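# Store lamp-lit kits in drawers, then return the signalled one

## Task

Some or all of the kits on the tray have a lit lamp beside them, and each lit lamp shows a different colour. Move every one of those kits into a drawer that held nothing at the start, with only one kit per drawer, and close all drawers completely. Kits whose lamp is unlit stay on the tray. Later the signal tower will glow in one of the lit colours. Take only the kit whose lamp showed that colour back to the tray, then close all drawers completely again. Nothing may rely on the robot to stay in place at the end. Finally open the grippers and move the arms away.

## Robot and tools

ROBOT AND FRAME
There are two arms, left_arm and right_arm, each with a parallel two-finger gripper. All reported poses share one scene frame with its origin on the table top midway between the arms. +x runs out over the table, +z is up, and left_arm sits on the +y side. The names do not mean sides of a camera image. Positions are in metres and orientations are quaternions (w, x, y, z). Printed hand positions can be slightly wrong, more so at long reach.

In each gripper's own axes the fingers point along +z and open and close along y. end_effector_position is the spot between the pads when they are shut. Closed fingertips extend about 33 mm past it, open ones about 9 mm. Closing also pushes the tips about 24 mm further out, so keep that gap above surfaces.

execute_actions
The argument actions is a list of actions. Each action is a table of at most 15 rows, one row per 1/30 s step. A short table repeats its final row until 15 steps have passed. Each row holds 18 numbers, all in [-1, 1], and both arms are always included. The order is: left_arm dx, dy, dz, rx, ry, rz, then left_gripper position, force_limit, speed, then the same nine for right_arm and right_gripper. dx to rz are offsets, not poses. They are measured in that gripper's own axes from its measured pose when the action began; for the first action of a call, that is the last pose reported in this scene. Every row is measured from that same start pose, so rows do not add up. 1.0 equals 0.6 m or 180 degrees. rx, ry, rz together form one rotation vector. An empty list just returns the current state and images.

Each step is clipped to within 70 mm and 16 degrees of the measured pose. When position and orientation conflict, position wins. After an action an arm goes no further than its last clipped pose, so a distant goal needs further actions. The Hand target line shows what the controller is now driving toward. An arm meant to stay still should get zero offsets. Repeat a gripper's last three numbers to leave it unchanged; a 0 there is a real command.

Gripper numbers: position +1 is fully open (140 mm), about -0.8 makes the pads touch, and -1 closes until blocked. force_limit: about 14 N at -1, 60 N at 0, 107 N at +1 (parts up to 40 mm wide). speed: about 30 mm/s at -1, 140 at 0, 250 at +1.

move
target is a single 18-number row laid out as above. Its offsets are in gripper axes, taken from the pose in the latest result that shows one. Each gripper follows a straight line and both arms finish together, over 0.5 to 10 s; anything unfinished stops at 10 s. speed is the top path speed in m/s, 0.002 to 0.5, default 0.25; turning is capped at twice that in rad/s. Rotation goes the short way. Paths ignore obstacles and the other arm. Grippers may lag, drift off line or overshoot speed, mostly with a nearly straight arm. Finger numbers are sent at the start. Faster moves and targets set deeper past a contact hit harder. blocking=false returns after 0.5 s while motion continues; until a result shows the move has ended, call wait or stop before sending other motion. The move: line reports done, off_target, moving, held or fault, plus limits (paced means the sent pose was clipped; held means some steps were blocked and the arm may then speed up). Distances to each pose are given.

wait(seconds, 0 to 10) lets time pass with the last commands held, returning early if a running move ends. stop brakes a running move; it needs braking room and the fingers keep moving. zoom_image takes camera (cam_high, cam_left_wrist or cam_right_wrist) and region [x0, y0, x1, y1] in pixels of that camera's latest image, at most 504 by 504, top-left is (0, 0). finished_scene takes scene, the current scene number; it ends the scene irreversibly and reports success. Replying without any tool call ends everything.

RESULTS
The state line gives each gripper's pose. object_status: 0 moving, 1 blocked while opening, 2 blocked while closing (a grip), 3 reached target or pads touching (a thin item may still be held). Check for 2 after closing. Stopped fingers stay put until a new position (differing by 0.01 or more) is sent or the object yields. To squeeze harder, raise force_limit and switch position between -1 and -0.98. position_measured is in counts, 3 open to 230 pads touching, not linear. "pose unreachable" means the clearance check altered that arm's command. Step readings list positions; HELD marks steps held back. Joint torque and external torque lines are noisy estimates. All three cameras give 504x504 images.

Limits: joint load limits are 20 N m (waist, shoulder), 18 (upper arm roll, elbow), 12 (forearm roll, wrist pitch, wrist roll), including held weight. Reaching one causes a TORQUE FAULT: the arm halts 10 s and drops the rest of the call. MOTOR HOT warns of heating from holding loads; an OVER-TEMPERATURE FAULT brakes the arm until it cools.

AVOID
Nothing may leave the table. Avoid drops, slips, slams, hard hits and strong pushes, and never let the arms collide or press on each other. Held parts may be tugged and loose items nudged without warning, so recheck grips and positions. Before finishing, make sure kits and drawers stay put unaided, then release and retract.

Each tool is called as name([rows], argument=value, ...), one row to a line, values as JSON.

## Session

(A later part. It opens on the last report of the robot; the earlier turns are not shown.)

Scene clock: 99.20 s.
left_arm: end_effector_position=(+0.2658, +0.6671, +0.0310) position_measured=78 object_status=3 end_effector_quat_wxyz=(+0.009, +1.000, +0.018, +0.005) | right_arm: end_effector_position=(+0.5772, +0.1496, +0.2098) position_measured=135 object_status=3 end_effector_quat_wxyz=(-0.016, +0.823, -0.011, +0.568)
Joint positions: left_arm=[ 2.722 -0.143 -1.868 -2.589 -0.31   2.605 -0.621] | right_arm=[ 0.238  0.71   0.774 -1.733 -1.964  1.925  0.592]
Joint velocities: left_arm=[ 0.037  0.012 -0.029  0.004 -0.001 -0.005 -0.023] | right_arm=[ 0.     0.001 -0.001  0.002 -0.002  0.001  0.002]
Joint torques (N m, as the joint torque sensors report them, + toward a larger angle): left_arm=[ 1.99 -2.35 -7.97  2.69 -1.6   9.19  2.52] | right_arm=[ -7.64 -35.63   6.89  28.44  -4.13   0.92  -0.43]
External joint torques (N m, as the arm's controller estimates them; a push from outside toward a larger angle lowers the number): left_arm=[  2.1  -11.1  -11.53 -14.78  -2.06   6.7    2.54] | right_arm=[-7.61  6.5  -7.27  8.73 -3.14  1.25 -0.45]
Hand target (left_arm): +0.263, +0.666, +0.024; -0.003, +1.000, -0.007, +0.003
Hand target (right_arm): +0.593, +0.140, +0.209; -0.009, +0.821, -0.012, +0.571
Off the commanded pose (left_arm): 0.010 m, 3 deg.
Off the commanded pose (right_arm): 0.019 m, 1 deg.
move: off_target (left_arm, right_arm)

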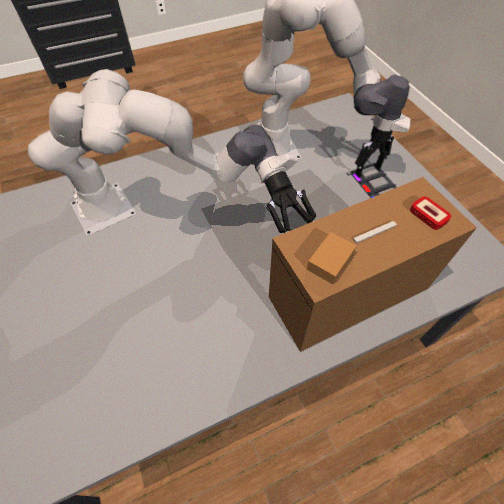

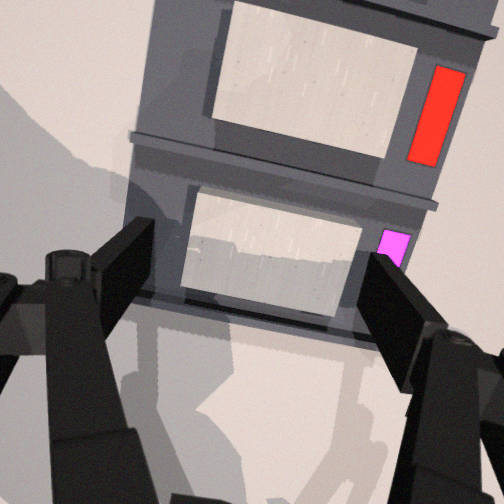

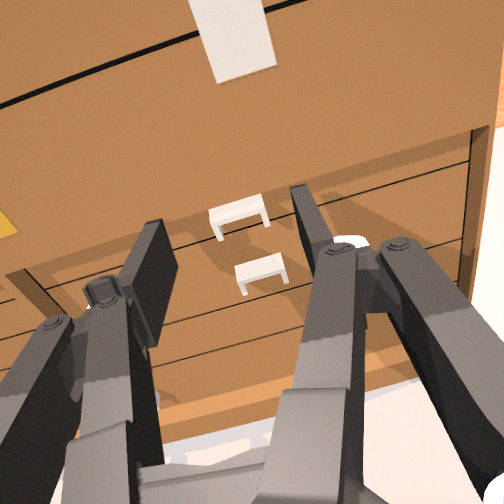

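move(target=[0.0,0,-0.02,-0.006,-0.003,0.011,0.4,0,0,-0.018,0.005,-0.012,0,0,0,-0.05,0.3,0], speed=0.05)

move(target=[0.018,0,0,0,0,0,0.35,0,0,-0.008,0,0.003,0,0,0,-0.05,0.3,0], speed=0.05)

move(target=[0,0,0.02,0,0,0,0.35,0,0,0.007,0,0.019,0,0,0,-0.05,0.3,0], speed=0.03)

Scene clock: 104.50 s.
left_arm: end_effector_position=(+0.2651, +0.6690, +0.0427) position_measured=78 object_status=3 end_effector_quat_wxyz=(+0.017, +1.000, +0.000, +0.001) | right_arm: end_effector_position=(+0.5684, +0.1455, +0.2009) position_measured=135 object_status=3 end_effector_quat_wxyz=(-0.012, +0.824, -0.008, +0.566)
Joint positions: left_arm=[ 2.652 -0.097 -1.774 -2.571 -0.222  2.558 -0.64 ] | right_arm=[ 0.239  0.704  0.775 -1.763 -1.963  1.914  0.607]
Joint velocities: left_arm=[-0.056  0.005  0.05  -0.001  0.025 -0.013 -0.018] | right_arm=[ 0.002 -0.003  0.    -0.001 -0.001 -0.005  0.014]
Joint torques (N m, as the joint torque sensors report them, + toward a larger angle): left_arm=[-1.09  5.47  2.9  18.47  1.48  1.96 -0.04] | right_arm=[  0.58 -40.71  15.87  18.41  -1.68  -0.77   0.57]
External joint torques (N m, as the arm's controller estimates them; a push from outside toward a larger angle lowers the number): left_arm=[-1.09 -0.31  0.41  0.25  1.03 -0.49 -0.05] | right_arm=[ 0.34  0.84  1.62 -0.95 -0.69 -0.44  0.55]
Hand target (left_arm): +0.265, +0.668, +0.043; +0.018, +1.000, +0.001, -0.001
Hand target (right_arm): +0.567, +0.147, +0.202; -0.016, +0.823, -0.011, +0.568
Off the commanded pose (left_arm): 0.002 m, 0 deg.
Off the commanded pose (right_arm): 0.003 m, 1 deg.
move: done

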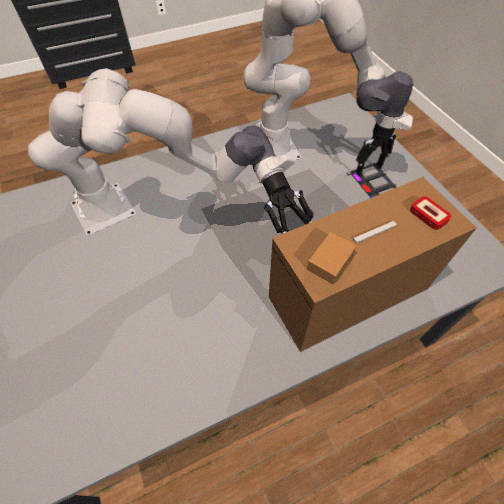

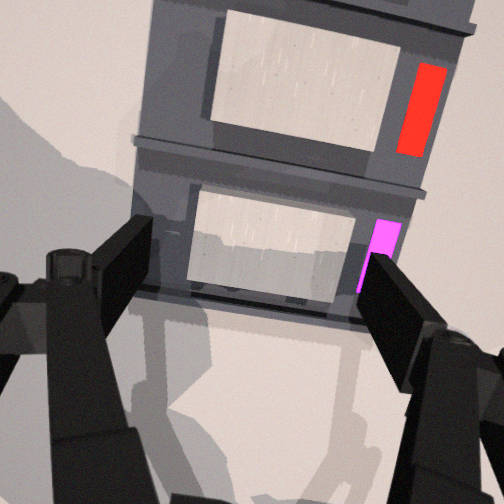

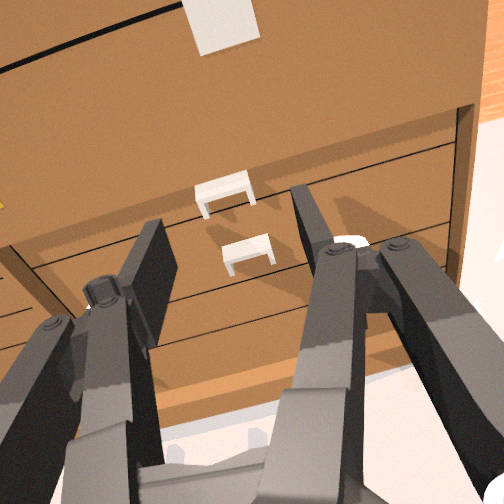

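Scene clock: 105.20 s.
left_arm: end_effector_position=(+0.2760, +0.6687, +0.0427) position_measured=85 object_status=3 end_effector_quat_wxyz=(+0.015, +1.000, +0.002, +0.001) | right_arm: end_effector_position=(+0.5676, +0.1456, +0.1956) position_measured=135 object_status=3 end_effector_quat_wxyz=(-0.011, +0.825, -0.006, +0.565)
Joint positions: left_arm=[ 2.721 -0.131 -1.865 -2.546 -0.272  2.549 -0.625] | right_arm=[ 0.239  0.712  0.775 -1.763 -1.967  1.913  0.607]
Joint velocities: left_arm=[ 0.04   0.001 -0.031  0.005 -0.006 -0.008  0.012] | right_arm=[-0.     0.001  0.001 -0.001 -0.003 -0.003  0.   ]
Joint torques (N m, as the joint torque sensors report them, + toward a larger angle): left_arm=[ 2.16  6.63  2.15 18.77 -0.62  2.01  0.24] | right_arm=[  0.64 -39.54  13.91  20.54  -2.06  -0.74   0.43]
External joint torques (N m, as the arm's controller estimates them; a push from outside toward a larger angle lowers the number): left_arm=[ 2.04 -2.3  -1.4   0.47 -1.07 -0.47  0.24] | right_arm=[ 0.6   2.06 -0.31  1.29 -1.08 -0.39  0.41]
Hand target (left_arm): +0.276, +0.669, +0.043; +0.017, +1.000, +0.000, +0.002
Hand target (right_arm): +0.568, +0.146, +0.196; -0.012, +0.824, -0.008, +0.566
Off the commanded pose (left_arm): 0.000 m, 0 deg.
Off the commanded pose (right_arm): 0.001 m, 0 deg.
move: done

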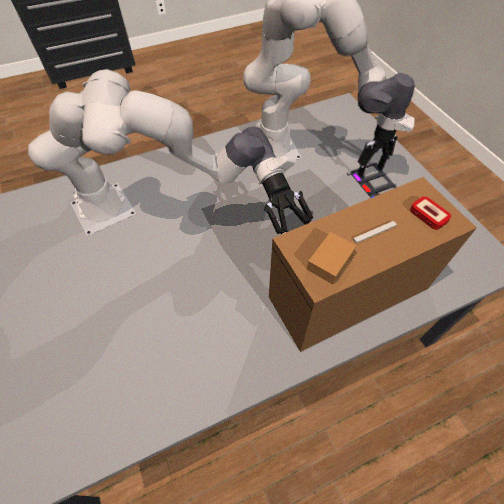

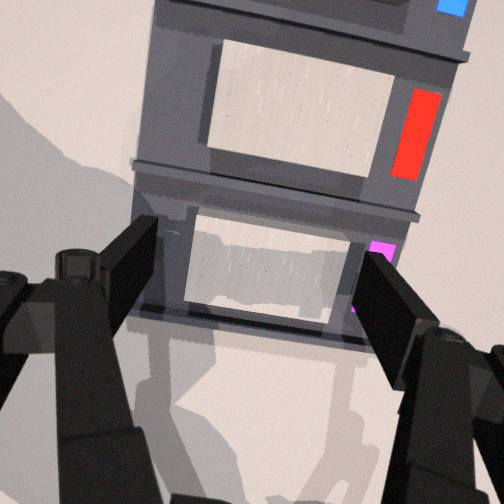

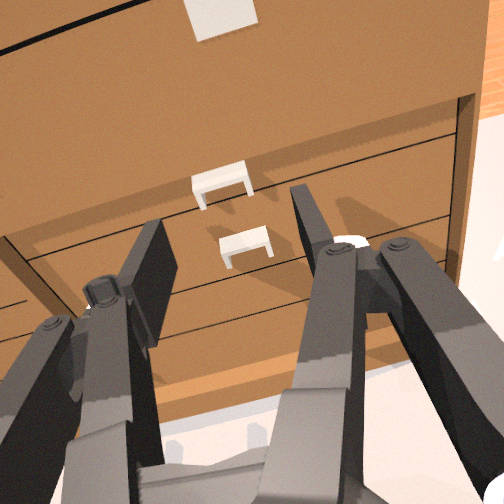

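Scene clock: 106.00 s.
left_arm: end_effector_position=(+0.2762, +0.6673, +0.0336) position_measured=85 object_status=3 end_effector_quat_wxyz=(+0.020, +1.000, +0.020, +0.001) | right_arm: end_effector_position=(+0.5775, +0.1463, +0.1955) position_measured=135 object_status=3 end_effector_quat_wxyz=(-0.013, +0.826, -0.010, +0.564)
Joint positions: left_arm=[ 2.751 -0.203 -1.909 -2.535 -0.403  2.54  -0.565] | right_arm=[ 0.238  0.726  0.767 -1.738 -1.972  1.926  0.602]
Joint velocities: left_arm=[ 0.003 -0.014  0.005  0.01  -0.038 -0.024  0.047] | right_arm=[-0.001 -0.001 -0.001  0.004  0.001  0.007 -0.004]
Joint torques (N m, as the joint torque sensors report them, + toward a larger angle): left_arm=[ 1.46  2.55 -1.03 13.1  -2.14  5.27  1.48] | right_arm=[ -0.94 -40.03  13.4   20.71  -1.97  -0.21  -0.2 ]
External joint torques (N m, as the arm's controller estimates them; a push from outside toward a larger angle lowers the number): left_arm=[ 1.52 -8.62 -6.13 -4.39 -2.61  2.85  1.47] | right_arm=[-1.    2.25 -0.96  1.37 -1.02  0.1  -0.22]
Hand target (left_arm): +0.276, +0.667, +0.031; +0.015, +1.000, +0.001, +0.001
Hand target (right_arm): +0.580, +0.146, +0.195; -0.011, +0.825, -0.006, +0.565
Off the commanded pose (left_arm): 0.003 m, 2 deg.
Off the commanded pose (right_arm): 0.002 m, 1 deg.
joint sent to its limit (left arm) — the command would take joint 1 (waist) past its upper limit, so that joint was sent only as far as its limit.
move: done

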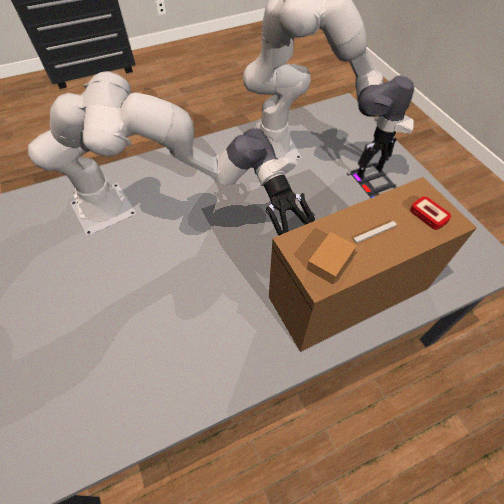

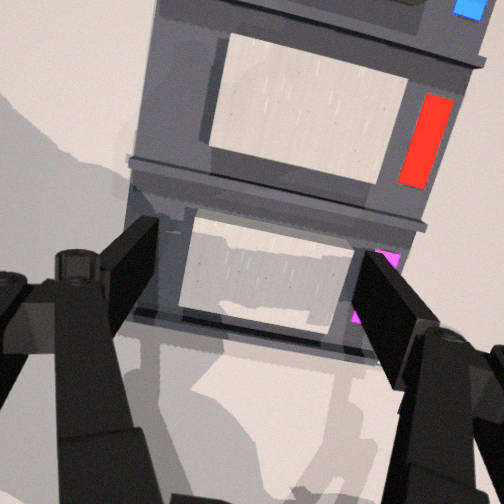

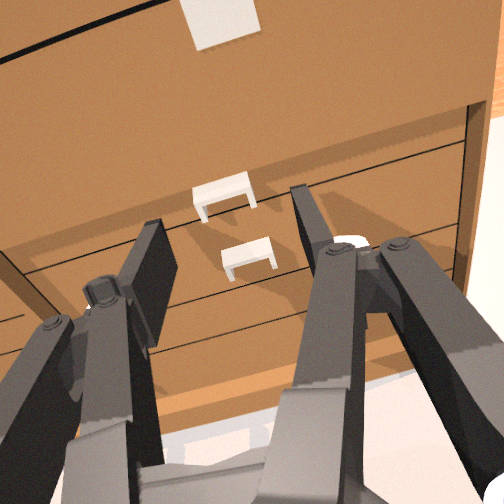

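move(target=[0,0,-0.006,-0.01,0,0.01,0.35,0,0,0.005,0,0.013,0,0,0,-0.05,0.3,0], speed=0.03)

move(target=[0,0,0,0,0,0,-1,0,-0.5,0,0,0,0,0,0,-1,0.3,-0.5])

Scene clock: 112.70 s.
left_arm: end_effector_position=(+0.2762, +0.6674, +0.0368) position_measured=85 object_status=3 end_effector_quat_wxyz=(+0.033, +0.999, +0.009, +0.001) | right_arm: end_effector_position=(+0.5833, +0.1472, +0.1955) position_measured=135 object_status=3 end_effector_quat_wxyz=(-0.015, +0.826, -0.013, +0.563)
Joint positions: left_arm=[ 2.751 -0.22  -1.896 -2.512 -0.439  2.493 -0.508] | right_arm=[ 0.238  0.735  0.762 -1.72  -1.974  1.935  0.6  ]
Joint velocities: left_arm=[-0.001 -0.011  0.003  0.006 -0.022 -0.029  0.051] | right_arm=[ 0.001 -0.    -0.004  0.003 -0.     0.006 -0.001]
Joint torques (N m, as the joint torque sensors report them, + toward a larger angle): left_arm=[ 1.44  8.93  6.38 19.37 -0.67  1.82  0.39] | right_arm=[ -1.3  -40.12  14.03  21.79  -1.99  -0.15  -0.32]
External joint torques (N m, as the arm's controller estimates them; a push from outside toward a larger angle lowers the number): left_arm=[ 1.46 -2.46  0.73  1.65 -1.15 -0.55  0.39] | right_arm=[-1.4   2.76 -0.47  2.32 -1.03  0.14 -0.35]
Hand target (left_arm): +0.276, +0.667, +0.037; +0.036, +0.999, +0.004, +0.001
Hand target (right_arm): +0.586, +0.146, +0.195; -0.013, +0.826, -0.010, +0.564
Off the commanded pose (left_arm): 0.000 m, 1 deg.
Off the commanded pose (right_arm): 0.003 m, 0 deg.
joint sent to its limit (left arm) — the command would take joint 1 (waist) past its upper limit, so that joint was sent only as far as its limit.
move: done

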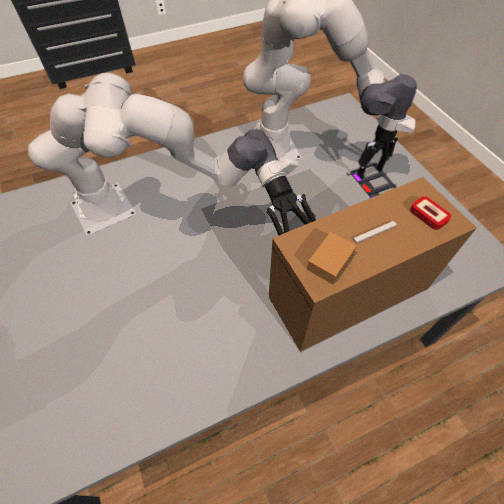

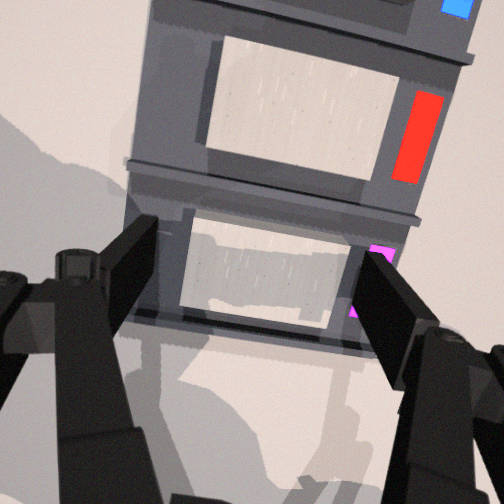

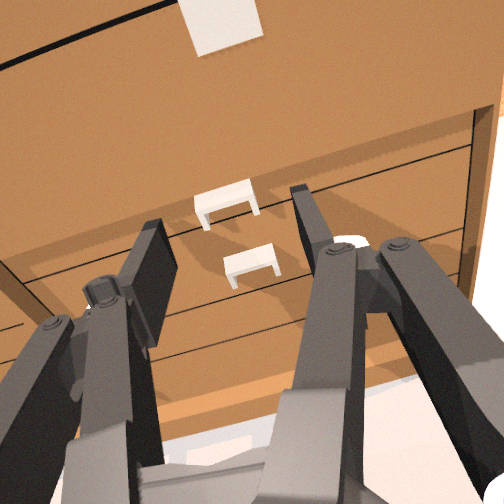

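Scene clock: 113.37 s.
left_arm: end_effector_position=(+0.2771, +0.6739, +0.0392) position_measured=132 object_status=2 end_effector_quat_wxyz=(+0.027, +1.000, +0.013, +0.004) | right_arm: end_effector_position=(+0.5835, +0.1468, +0.1956) position_measured=195 object_status=2 end_effector_quat_wxyz=(-0.015, +0.826, -0.013, +0.563)
Joint positions: left_arm=[ 2.752 -0.22  -1.889 -2.509 -0.439  2.502 -0.508] | right_arm=[ 0.238  0.735  0.762 -1.721 -1.974  1.934  0.6  ]
Joint velocities: left_arm=[ 0.002 -0.001 -0.001  0.    -0.001 -0.001  0.001] | right_arm=[ 0.     0.001 -0.    -0.     0.    -0.    -0.002]
Joint torques (N m, as the joint torque sensors report them, + toward a larger angle): left_arm=[-0.51  9.39  2.95 15.03  0.26  1.15  0.07] | right_arm=[ -0.6  -41.13  15.25  19.99  -1.18  -0.24   0.12]
External joint torques (N m, as the arm's controller estimates them; a push from outside toward a larger angle lowers the number): left_arm=[-0.52 -1.75 -2.77 -2.8  -0.21 -1.25  0.07] | right_arm=[-0.57  1.47  0.94  0.63 -0.23  0.07  0.09]
Hand target (left_arm): +0.276, +0.667, +0.037; +0.033, +0.999, +0.009, +0.001
Hand target (right_arm): +0.583, +0.147, +0.196; -0.015, +0.826, -0.013, +0.563
Off the commanded pose (left_arm): 0.007 m, 1 deg.
Off the commanded pose (right_arm): 0.000 m, 0 deg.
move: off_target (left_arm)

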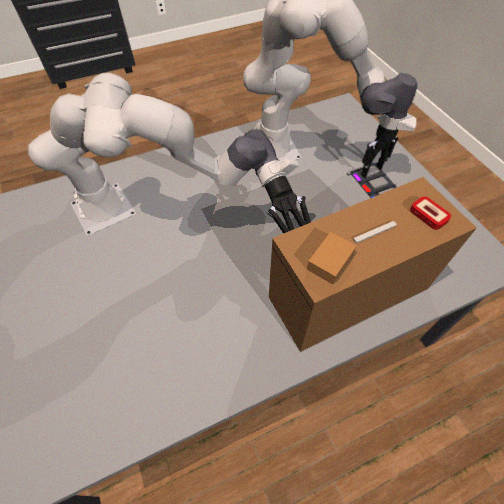

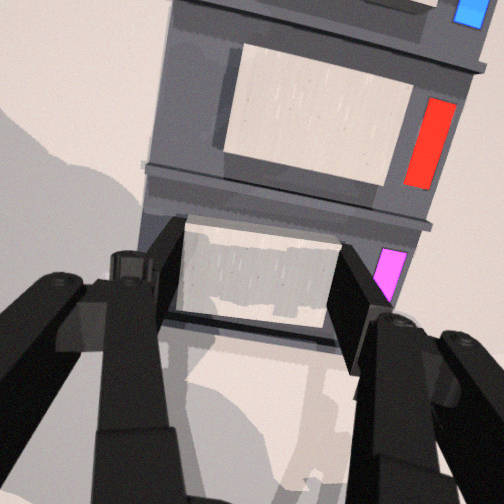

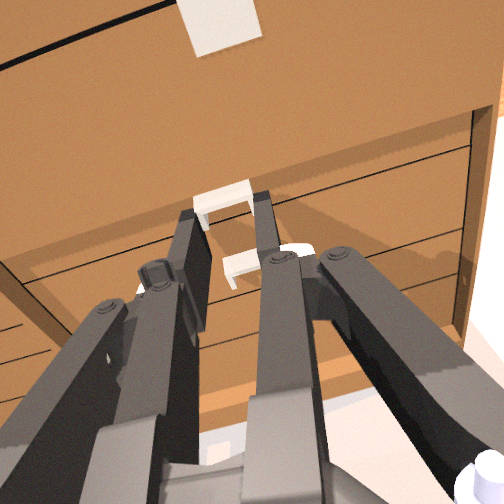

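move(target=[0,0.1,-0.7,-0.008,0,0.017,-1,0,-0.5,-0.085,0,-0.217,0,0,0,-1,0.3,-0.5], speed=0.15)

Scene clock: 118.43 s.
left_arm: end_effector_position=(+0.2685, +0.6373, +0.4577) position_measured=132 object_status=2 end_effector_quat_wxyz=(+0.038, +0.999, -0.009, -0.003) | right_arm: end_effector_position=(+0.4517, +0.1407, +0.1980) position_measured=195 object_status=2 end_effector_quat_wxyz=(-0.008, +0.823, -0.013, +0.568)
Joint positions: left_arm=[ 1.907 -0.496 -0.736 -1.774 -0.364  1.333 -0.517] | right_arm=[ 0.291  0.605  0.883 -1.969 -1.854  1.737  0.728]
Joint velocities: left_arm=[ 0.003  0.001 -0.003  0.001 -0.    -0.012 -0.008] | right_arm=[-0.001 -0.001  0.    -0.002 -0.001 -0.002  0.004]
Joint torques (N m, as the joint torque sensors report them, + toward a larger angle): left_arm=[ 1.79 -3.85  8.12 22.24  1.57  1.97 -0.14] | right_arm=[  1.81 -33.19  17.95  17.36  -0.77  -0.03   0.58]
External joint torques (N m, as the arm's controller estimates them; a push from outside toward a larger angle lowers the number): left_arm=[ 1.8   0.6  -1.79  1.26  0.86 -0.38 -0.14] | right_arm=[ 1.95  2.08  4.73 -1.13  0.45  0.59  0.55]
Hand target (left_arm): +0.267, +0.637, +0.458; +0.038, +0.999, -0.005, -0.006
Hand target (right_arm): +0.445, +0.145, +0.196; -0.014, +0.825, -0.012, +0.565
Off the commanded pose (left_arm): 0.007 m, 1 deg.
Off the commanded pose (right_arm): 0.011 m, 1 deg.
move: off_target (left_arm, right_arm)

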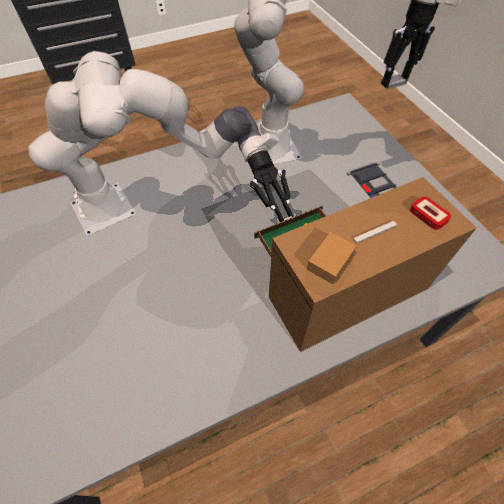

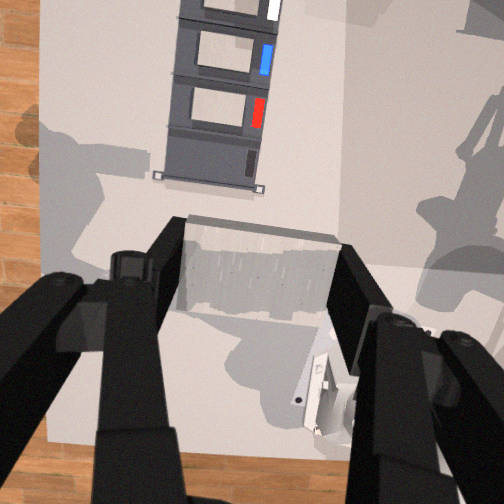

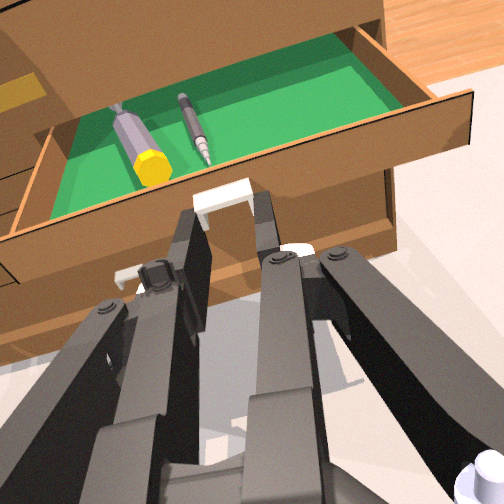

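move(target=[0.135,0.48,-0.2,0.024,0.002,-0.006,-1,0,-0.5,0.077,-0.011,0.21,0,0,0,-1,0.3,-0.5], speed=0.15)

move(target=[0,0,0,0,0,0,-1,0,-0.5,0,0,0,0,0,0,-0.1,0.3,0])

move(target=[0,0,0,0,0,0,-1,0,-0.5,-0.02,0,-0.05,0,0,0,-0.1,0.3,0])

Scene clock: 128.83 s.
left_arm: end_effector_position=(+0.3402, +0.3603, +0.5994) position_measured=132 object_status=2 end_effector_quat_wxyz=(-0.003, +1.000, +0.000, +0.002) | right_arm: end_effector_position=(+0.5827, +0.1473, +0.1955) position_measured=195 object_status=2 end_effector_quat_wxyz=(-0.009, +0.824, -0.016, +0.566)
Joint positions: left_arm=[ 1.899 -0.695 -0.82  -1.223 -0.679  0.839 -0.994] | right_arm=[ 0.238  0.752  0.778 -1.71  -1.98   1.902  0.593]
Joint velocities: left_arm=[ 0.001 -0.001 -0.001  0.003 -0.003 -0.009 -0.027] | right_arm=[ 0.001 -0.    -0.     0.002  0.     0.001 -0.003]
Joint torques (N m, as the joint torque sensors report them, + toward a larger angle): left_arm=[ 1.73 13.44 11.98 11.41 -0.62  2.21  0.  ] | right_arm=[ -0.84 -40.49  14.23  22.07  -2.17   0.11  -0.08]
External joint torques (N m, as the arm's controller estimates them; a push from outside toward a larger angle lowers the number): left_arm=[ 1.79 -1.42 -1.24  0.85 -1.25 -0.34  0.  ] | right_arm=[-0.76  2.49 -0.56  2.75 -1.13  0.45 -0.1 ]
Hand target (left_arm): +0.340, +0.359, +0.600; -0.002, +1.000, +0.004, +0.001
Hand target (right_arm): +0.585, +0.148, +0.196; -0.009, +0.824, -0.014, +0.567
Off the commanded pose (left_arm): 0.006 m, 0 deg.
Off the commanded pose (right_arm): 0.004 m, 1 deg.
move: off_target (left_arm, right_arm)

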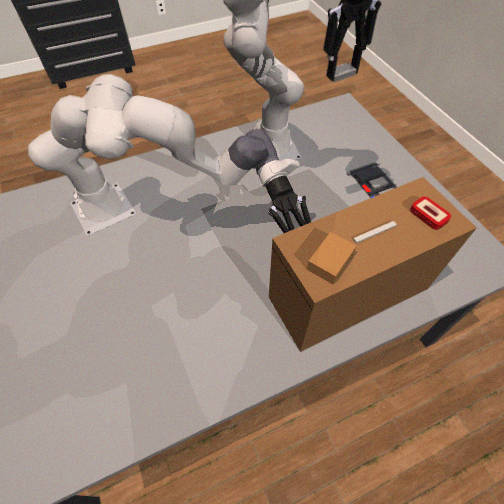

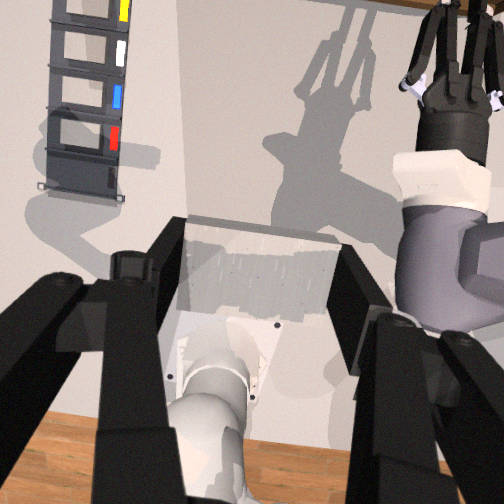

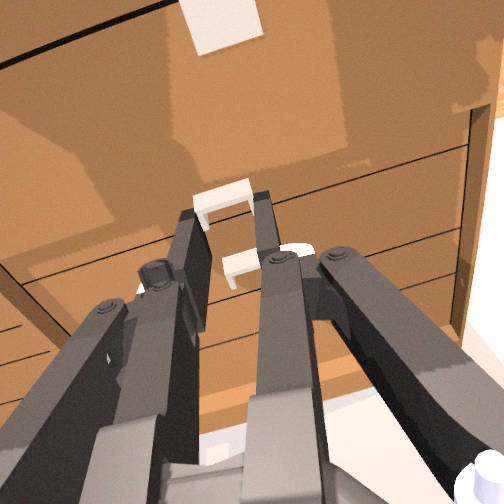

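Scene clock: 129.33 s.
left_arm: end_effector_position=(+0.3402, +0.3603, +0.5994) position_measured=132 object_status=2 end_effector_quat_wxyz=(-0.003, +1.000, +0.000, +0.002) | right_arm: end_effector_position=(+0.5829, +0.1472, +0.1955) position_measured=141 object_status=3 end_effector_quat_wxyz=(-0.009, +0.824, -0.016, +0.566)
Joint positions: left_arm=[ 1.899 -0.695 -0.82  -1.223 -0.679  0.839 -0.994] | right_arm=[ 0.238  0.752  0.777 -1.71  -1.98   1.902  0.593]
Joint velocities: left_arm=[-0.    -0.001 -0.    -0.     0.001 -0.001  0.001] | right_arm=[ 0.    -0.     0.    -0.     0.     0.001  0.   ]
Joint torques (N m, as the joint torque sensors report them, + toward a larger angle): left_arm=[ 1.05 13.18 12.68 10.2   0.6   2.51  0.07] | right_arm=[ -0.29 -41.39  15.54  19.81  -1.15  -0.4    0.12]
External joint torques (N m, as the arm's controller estimates them; a push from outside toward a larger angle lowers the number): left_arm=[ 1.06 -1.69 -0.47 -0.3  -0.04 -0.03  0.07] | right_arm=[-0.47  1.51  0.58  0.62 -0.13 -0.1   0.1 ]
Hand target (left_arm): +0.340, +0.360, +0.599; -0.003, +1.000, +0.000, +0.002
Hand target (right_arm): +0.583, +0.147, +0.196; -0.009, +0.824, -0.016, +0.566
Off the commanded pose (left_arm): 0.000 m, 0 deg.
Off the commanded pose (right_arm): 0.000 m, 0 deg.
move: done

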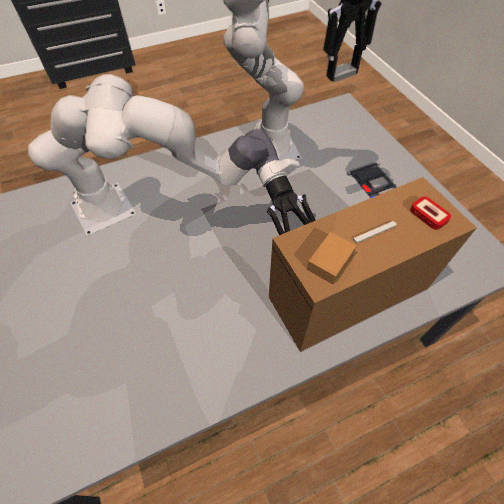

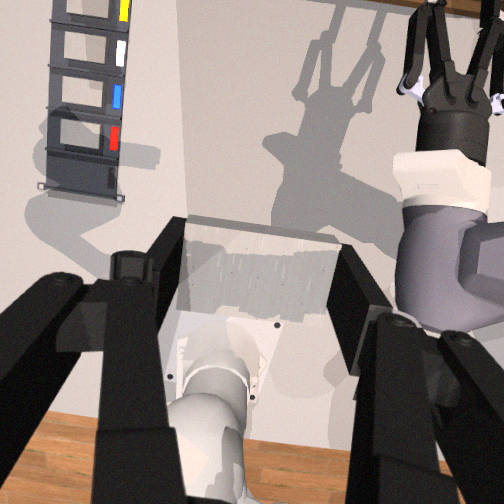

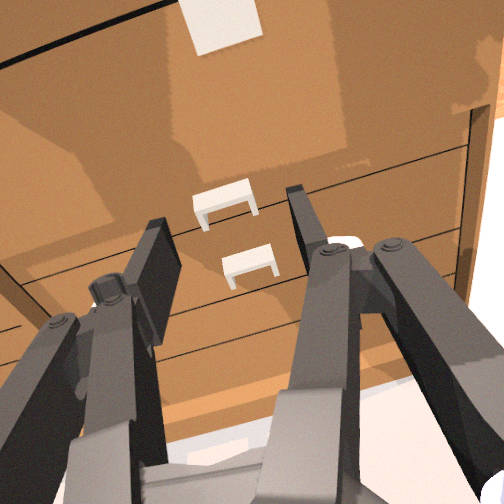

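Scene clock: 130.17 s.
left_arm: end_effector_position=(+0.3402, +0.3603, +0.5994) position_measured=132 object_status=2 end_effector_quat_wxyz=(-0.003, +1.000, +0.000, +0.002) | right_arm: end_effector_position=(+0.5517, +0.1483, +0.1950) position_measured=141 object_status=3 end_effector_quat_wxyz=(-0.007, +0.824, -0.010, +0.567)
Joint positions: left_arm=[ 1.899 -0.695 -0.82  -1.223 -0.679  0.839 -0.994] | right_arm=[ 0.25   0.716  0.798 -1.778 -1.959  1.863  0.618]
Joint velocities: left_arm=[-0.001  0.    -0.    -0.001  0.002  0.     0.001] | right_arm=[ 0.002 -0.001 -0.001 -0.001 -0.    -0.012  0.017]
Joint torques (N m, as the joint torque sensors report them, + toward a larger angle): left_arm=[ 0.32 13.56 12.6   9.87  0.51  2.57  0.1 ] | right_arm=[ -0.75 -40.59  16.31  18.62  -0.2   -0.77   0.51]
External joint torques (N m, as the arm's controller estimates them; a push from outside toward a larger angle lowers the number): left_arm=[ 0.35 -1.32 -0.59 -0.64 -0.13  0.03  0.1 ] | right_arm=[-0.75  0.55  1.78 -0.41  0.88 -0.37  0.49]
Hand target (left_arm): +0.340, +0.360, +0.599; -0.003, +1.000, +0.000, +0.002
Hand target (right_arm): +0.551, +0.147, +0.195; -0.009, +0.824, -0.016, +0.566
Off the commanded pose (left_arm): 0.000 m, 0 deg.
Off the commanded pose (right_arm): 0.001 m, 1 deg.
move: done

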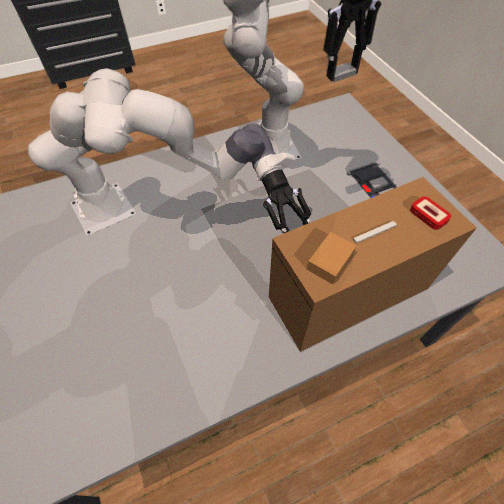

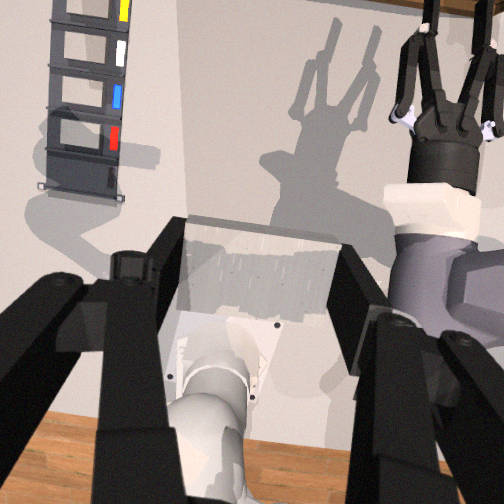

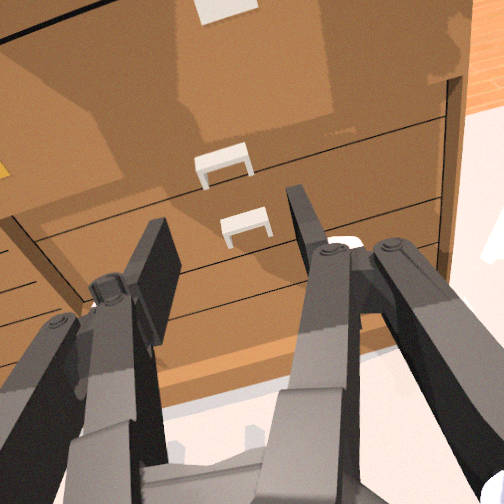

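move(target=[0,0,0,0,0,0,-1,0,-0.5,-0.075,0,0.029,0,0.09,0,-0.1,0.3,0], speed=0.15)

Scene clock: 136.47 s.
left_arm: end_effector_position=(+0.3402, +0.3603, +0.5994) position_measured=132 object_status=2 end_effector_quat_wxyz=(-0.003, +1.000, +0.000, +0.002) | right_arm: end_effector_position=(+0.5517, +0.1495, +0.1461) position_measured=141 object_status=3 end_effector_quat_wxyz=(+0.001, +0.737, -0.005, +0.676)
Joint positions: left_arm=[ 1.899 -0.695 -0.82  -1.223 -0.679  0.839 -0.994] | right_arm=[ 0.443  0.897  0.625 -1.748 -2.221  1.607  0.83 ]
Joint velocities: left_arm=[-0.001  0.001 -0.     0.    -0.    -0.    -0.001] | right_arm=[-0.001  0.002  0.     0.    -0.004 -0.011  0.025]
Joint torques (N m, as the joint torque sensors report them, + toward a larger angle): left_arm=[ 0.2  13.69 13.4  10.38  0.47  2.62  0.05] | right_arm=[ -0.03 -42.91  14.02  18.67  -2.61  -1.9    0.44]
External joint torques (N m, as the arm's controller estimates them; a push from outside toward a larger angle lowers the number): left_arm=[ 0.12 -1.44  0.14 -0.04 -0.18  0.07  0.05] | right_arm=[ 0.02  3.06  0.74  1.87 -1.09 -0.33  0.41]
Hand target (left_arm): +0.340, +0.360, +0.599; -0.003, +1.000, +0.000, +0.002
Hand target (right_arm): +0.552, +0.150, +0.147; -0.005, +0.735, -0.011, +0.678
Off the commanded pose (left_arm): 0.000 m, 0 deg.
Off the commanded pose (right_arm): 0.001 m, 1 deg.
move: done

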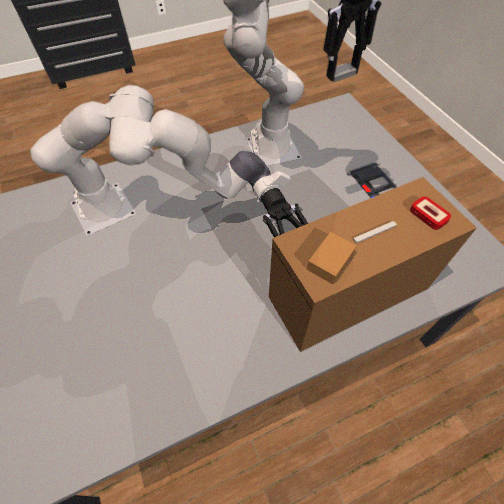

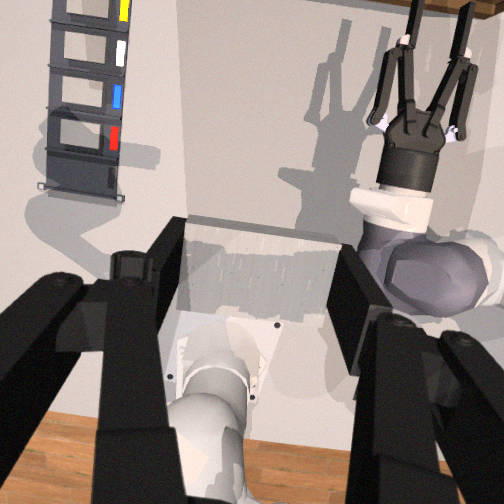

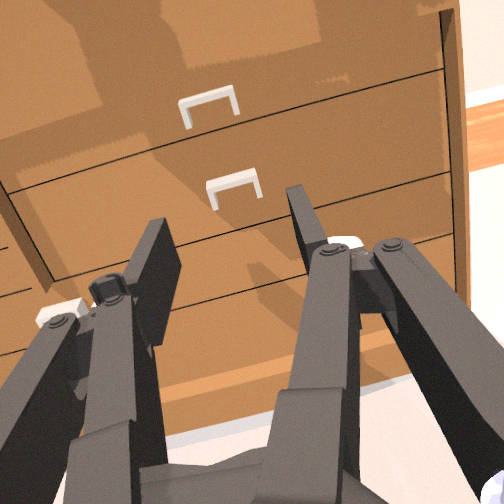

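move(target=[0,0,0,0,0,0,-1,0,-0.5,0.004,0.004,0.045,0,0,0,-0.1,0.3,0], speed=0.05)

Scene clock: 139.07 s.
left_arm: end_effector_position=(+0.3402, +0.3603, +0.5994) position_measured=132 object_status=2 end_effector_quat_wxyz=(-0.003, +1.000, +0.000, +0.002) | right_arm: end_effector_position=(+0.5774, +0.1465, +0.1467) position_measured=141 object_status=3 end_effector_quat_wxyz=(-0.002, +0.737, -0.010, +0.676)
Joint positions: left_arm=[ 1.899 -0.695 -0.82  -1.223 -0.679  0.839 -0.994] | right_arm=[ 0.427  0.911  0.604 -1.703 -2.24   1.651  0.826]
Joint velocities: left_arm=[-0.001 -0.001  0.     0.001 -0.    -0.001 -0.   ] | right_arm=[-0.001  0.    -0.005  0.002 -0.001  0.017 -0.01 ]
Joint torques (N m, as the joint torque sensors report them, + toward a larger angle): left_arm=[ 0.35 13.24 13.29 10.28  0.45  2.47  0.06] | right_arm=[ -0.19 -44.38  12.55  18.97  -2.56  -1.37  -0.25]
External joint torques (N m, as the arm's controller estimates them; a push from outside toward a larger angle lowers the number): left_arm=[ 0.44 -1.54  0.12 -0.3  -0.18 -0.07  0.06] | right_arm=[ 0.04  2.39 -0.31  1.82 -1.09  0.19 -0.27]
Hand target (left_arm): +0.340, +0.360, +0.599; -0.003, +1.000, +0.000, +0.002
Hand target (right_arm): +0.579, +0.147, +0.146; +0.000, +0.737, -0.005, +0.676
Off the commanded pose (left_arm): 0.000 m, 0 deg.
Off the commanded pose (right_arm): 0.002 m, 1 deg.
move: done

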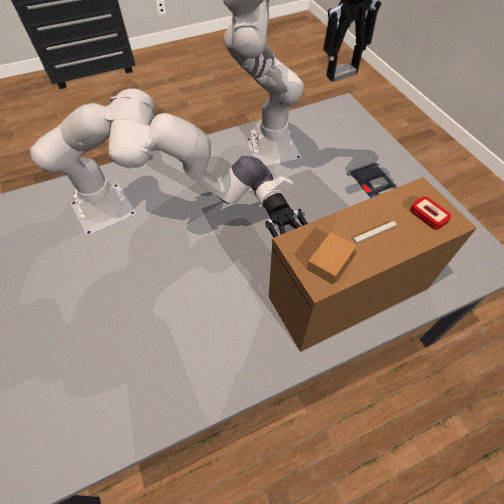

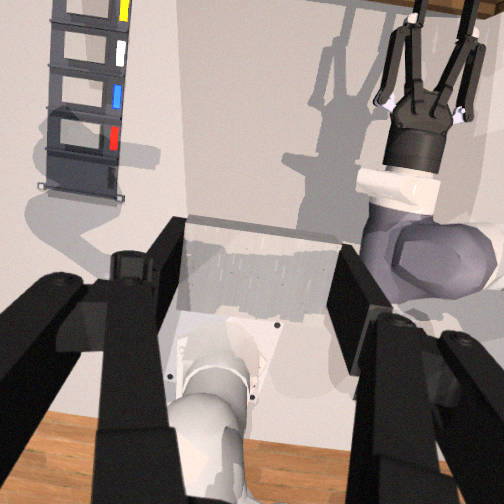

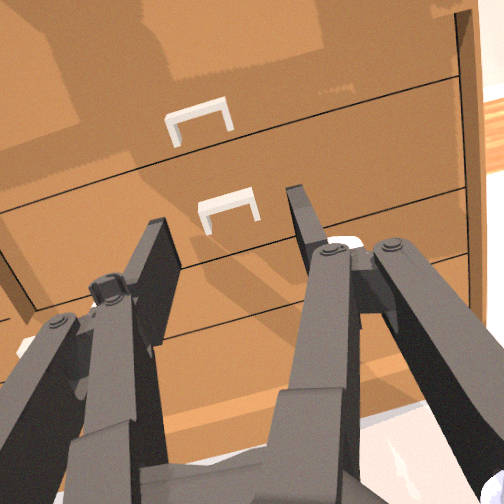

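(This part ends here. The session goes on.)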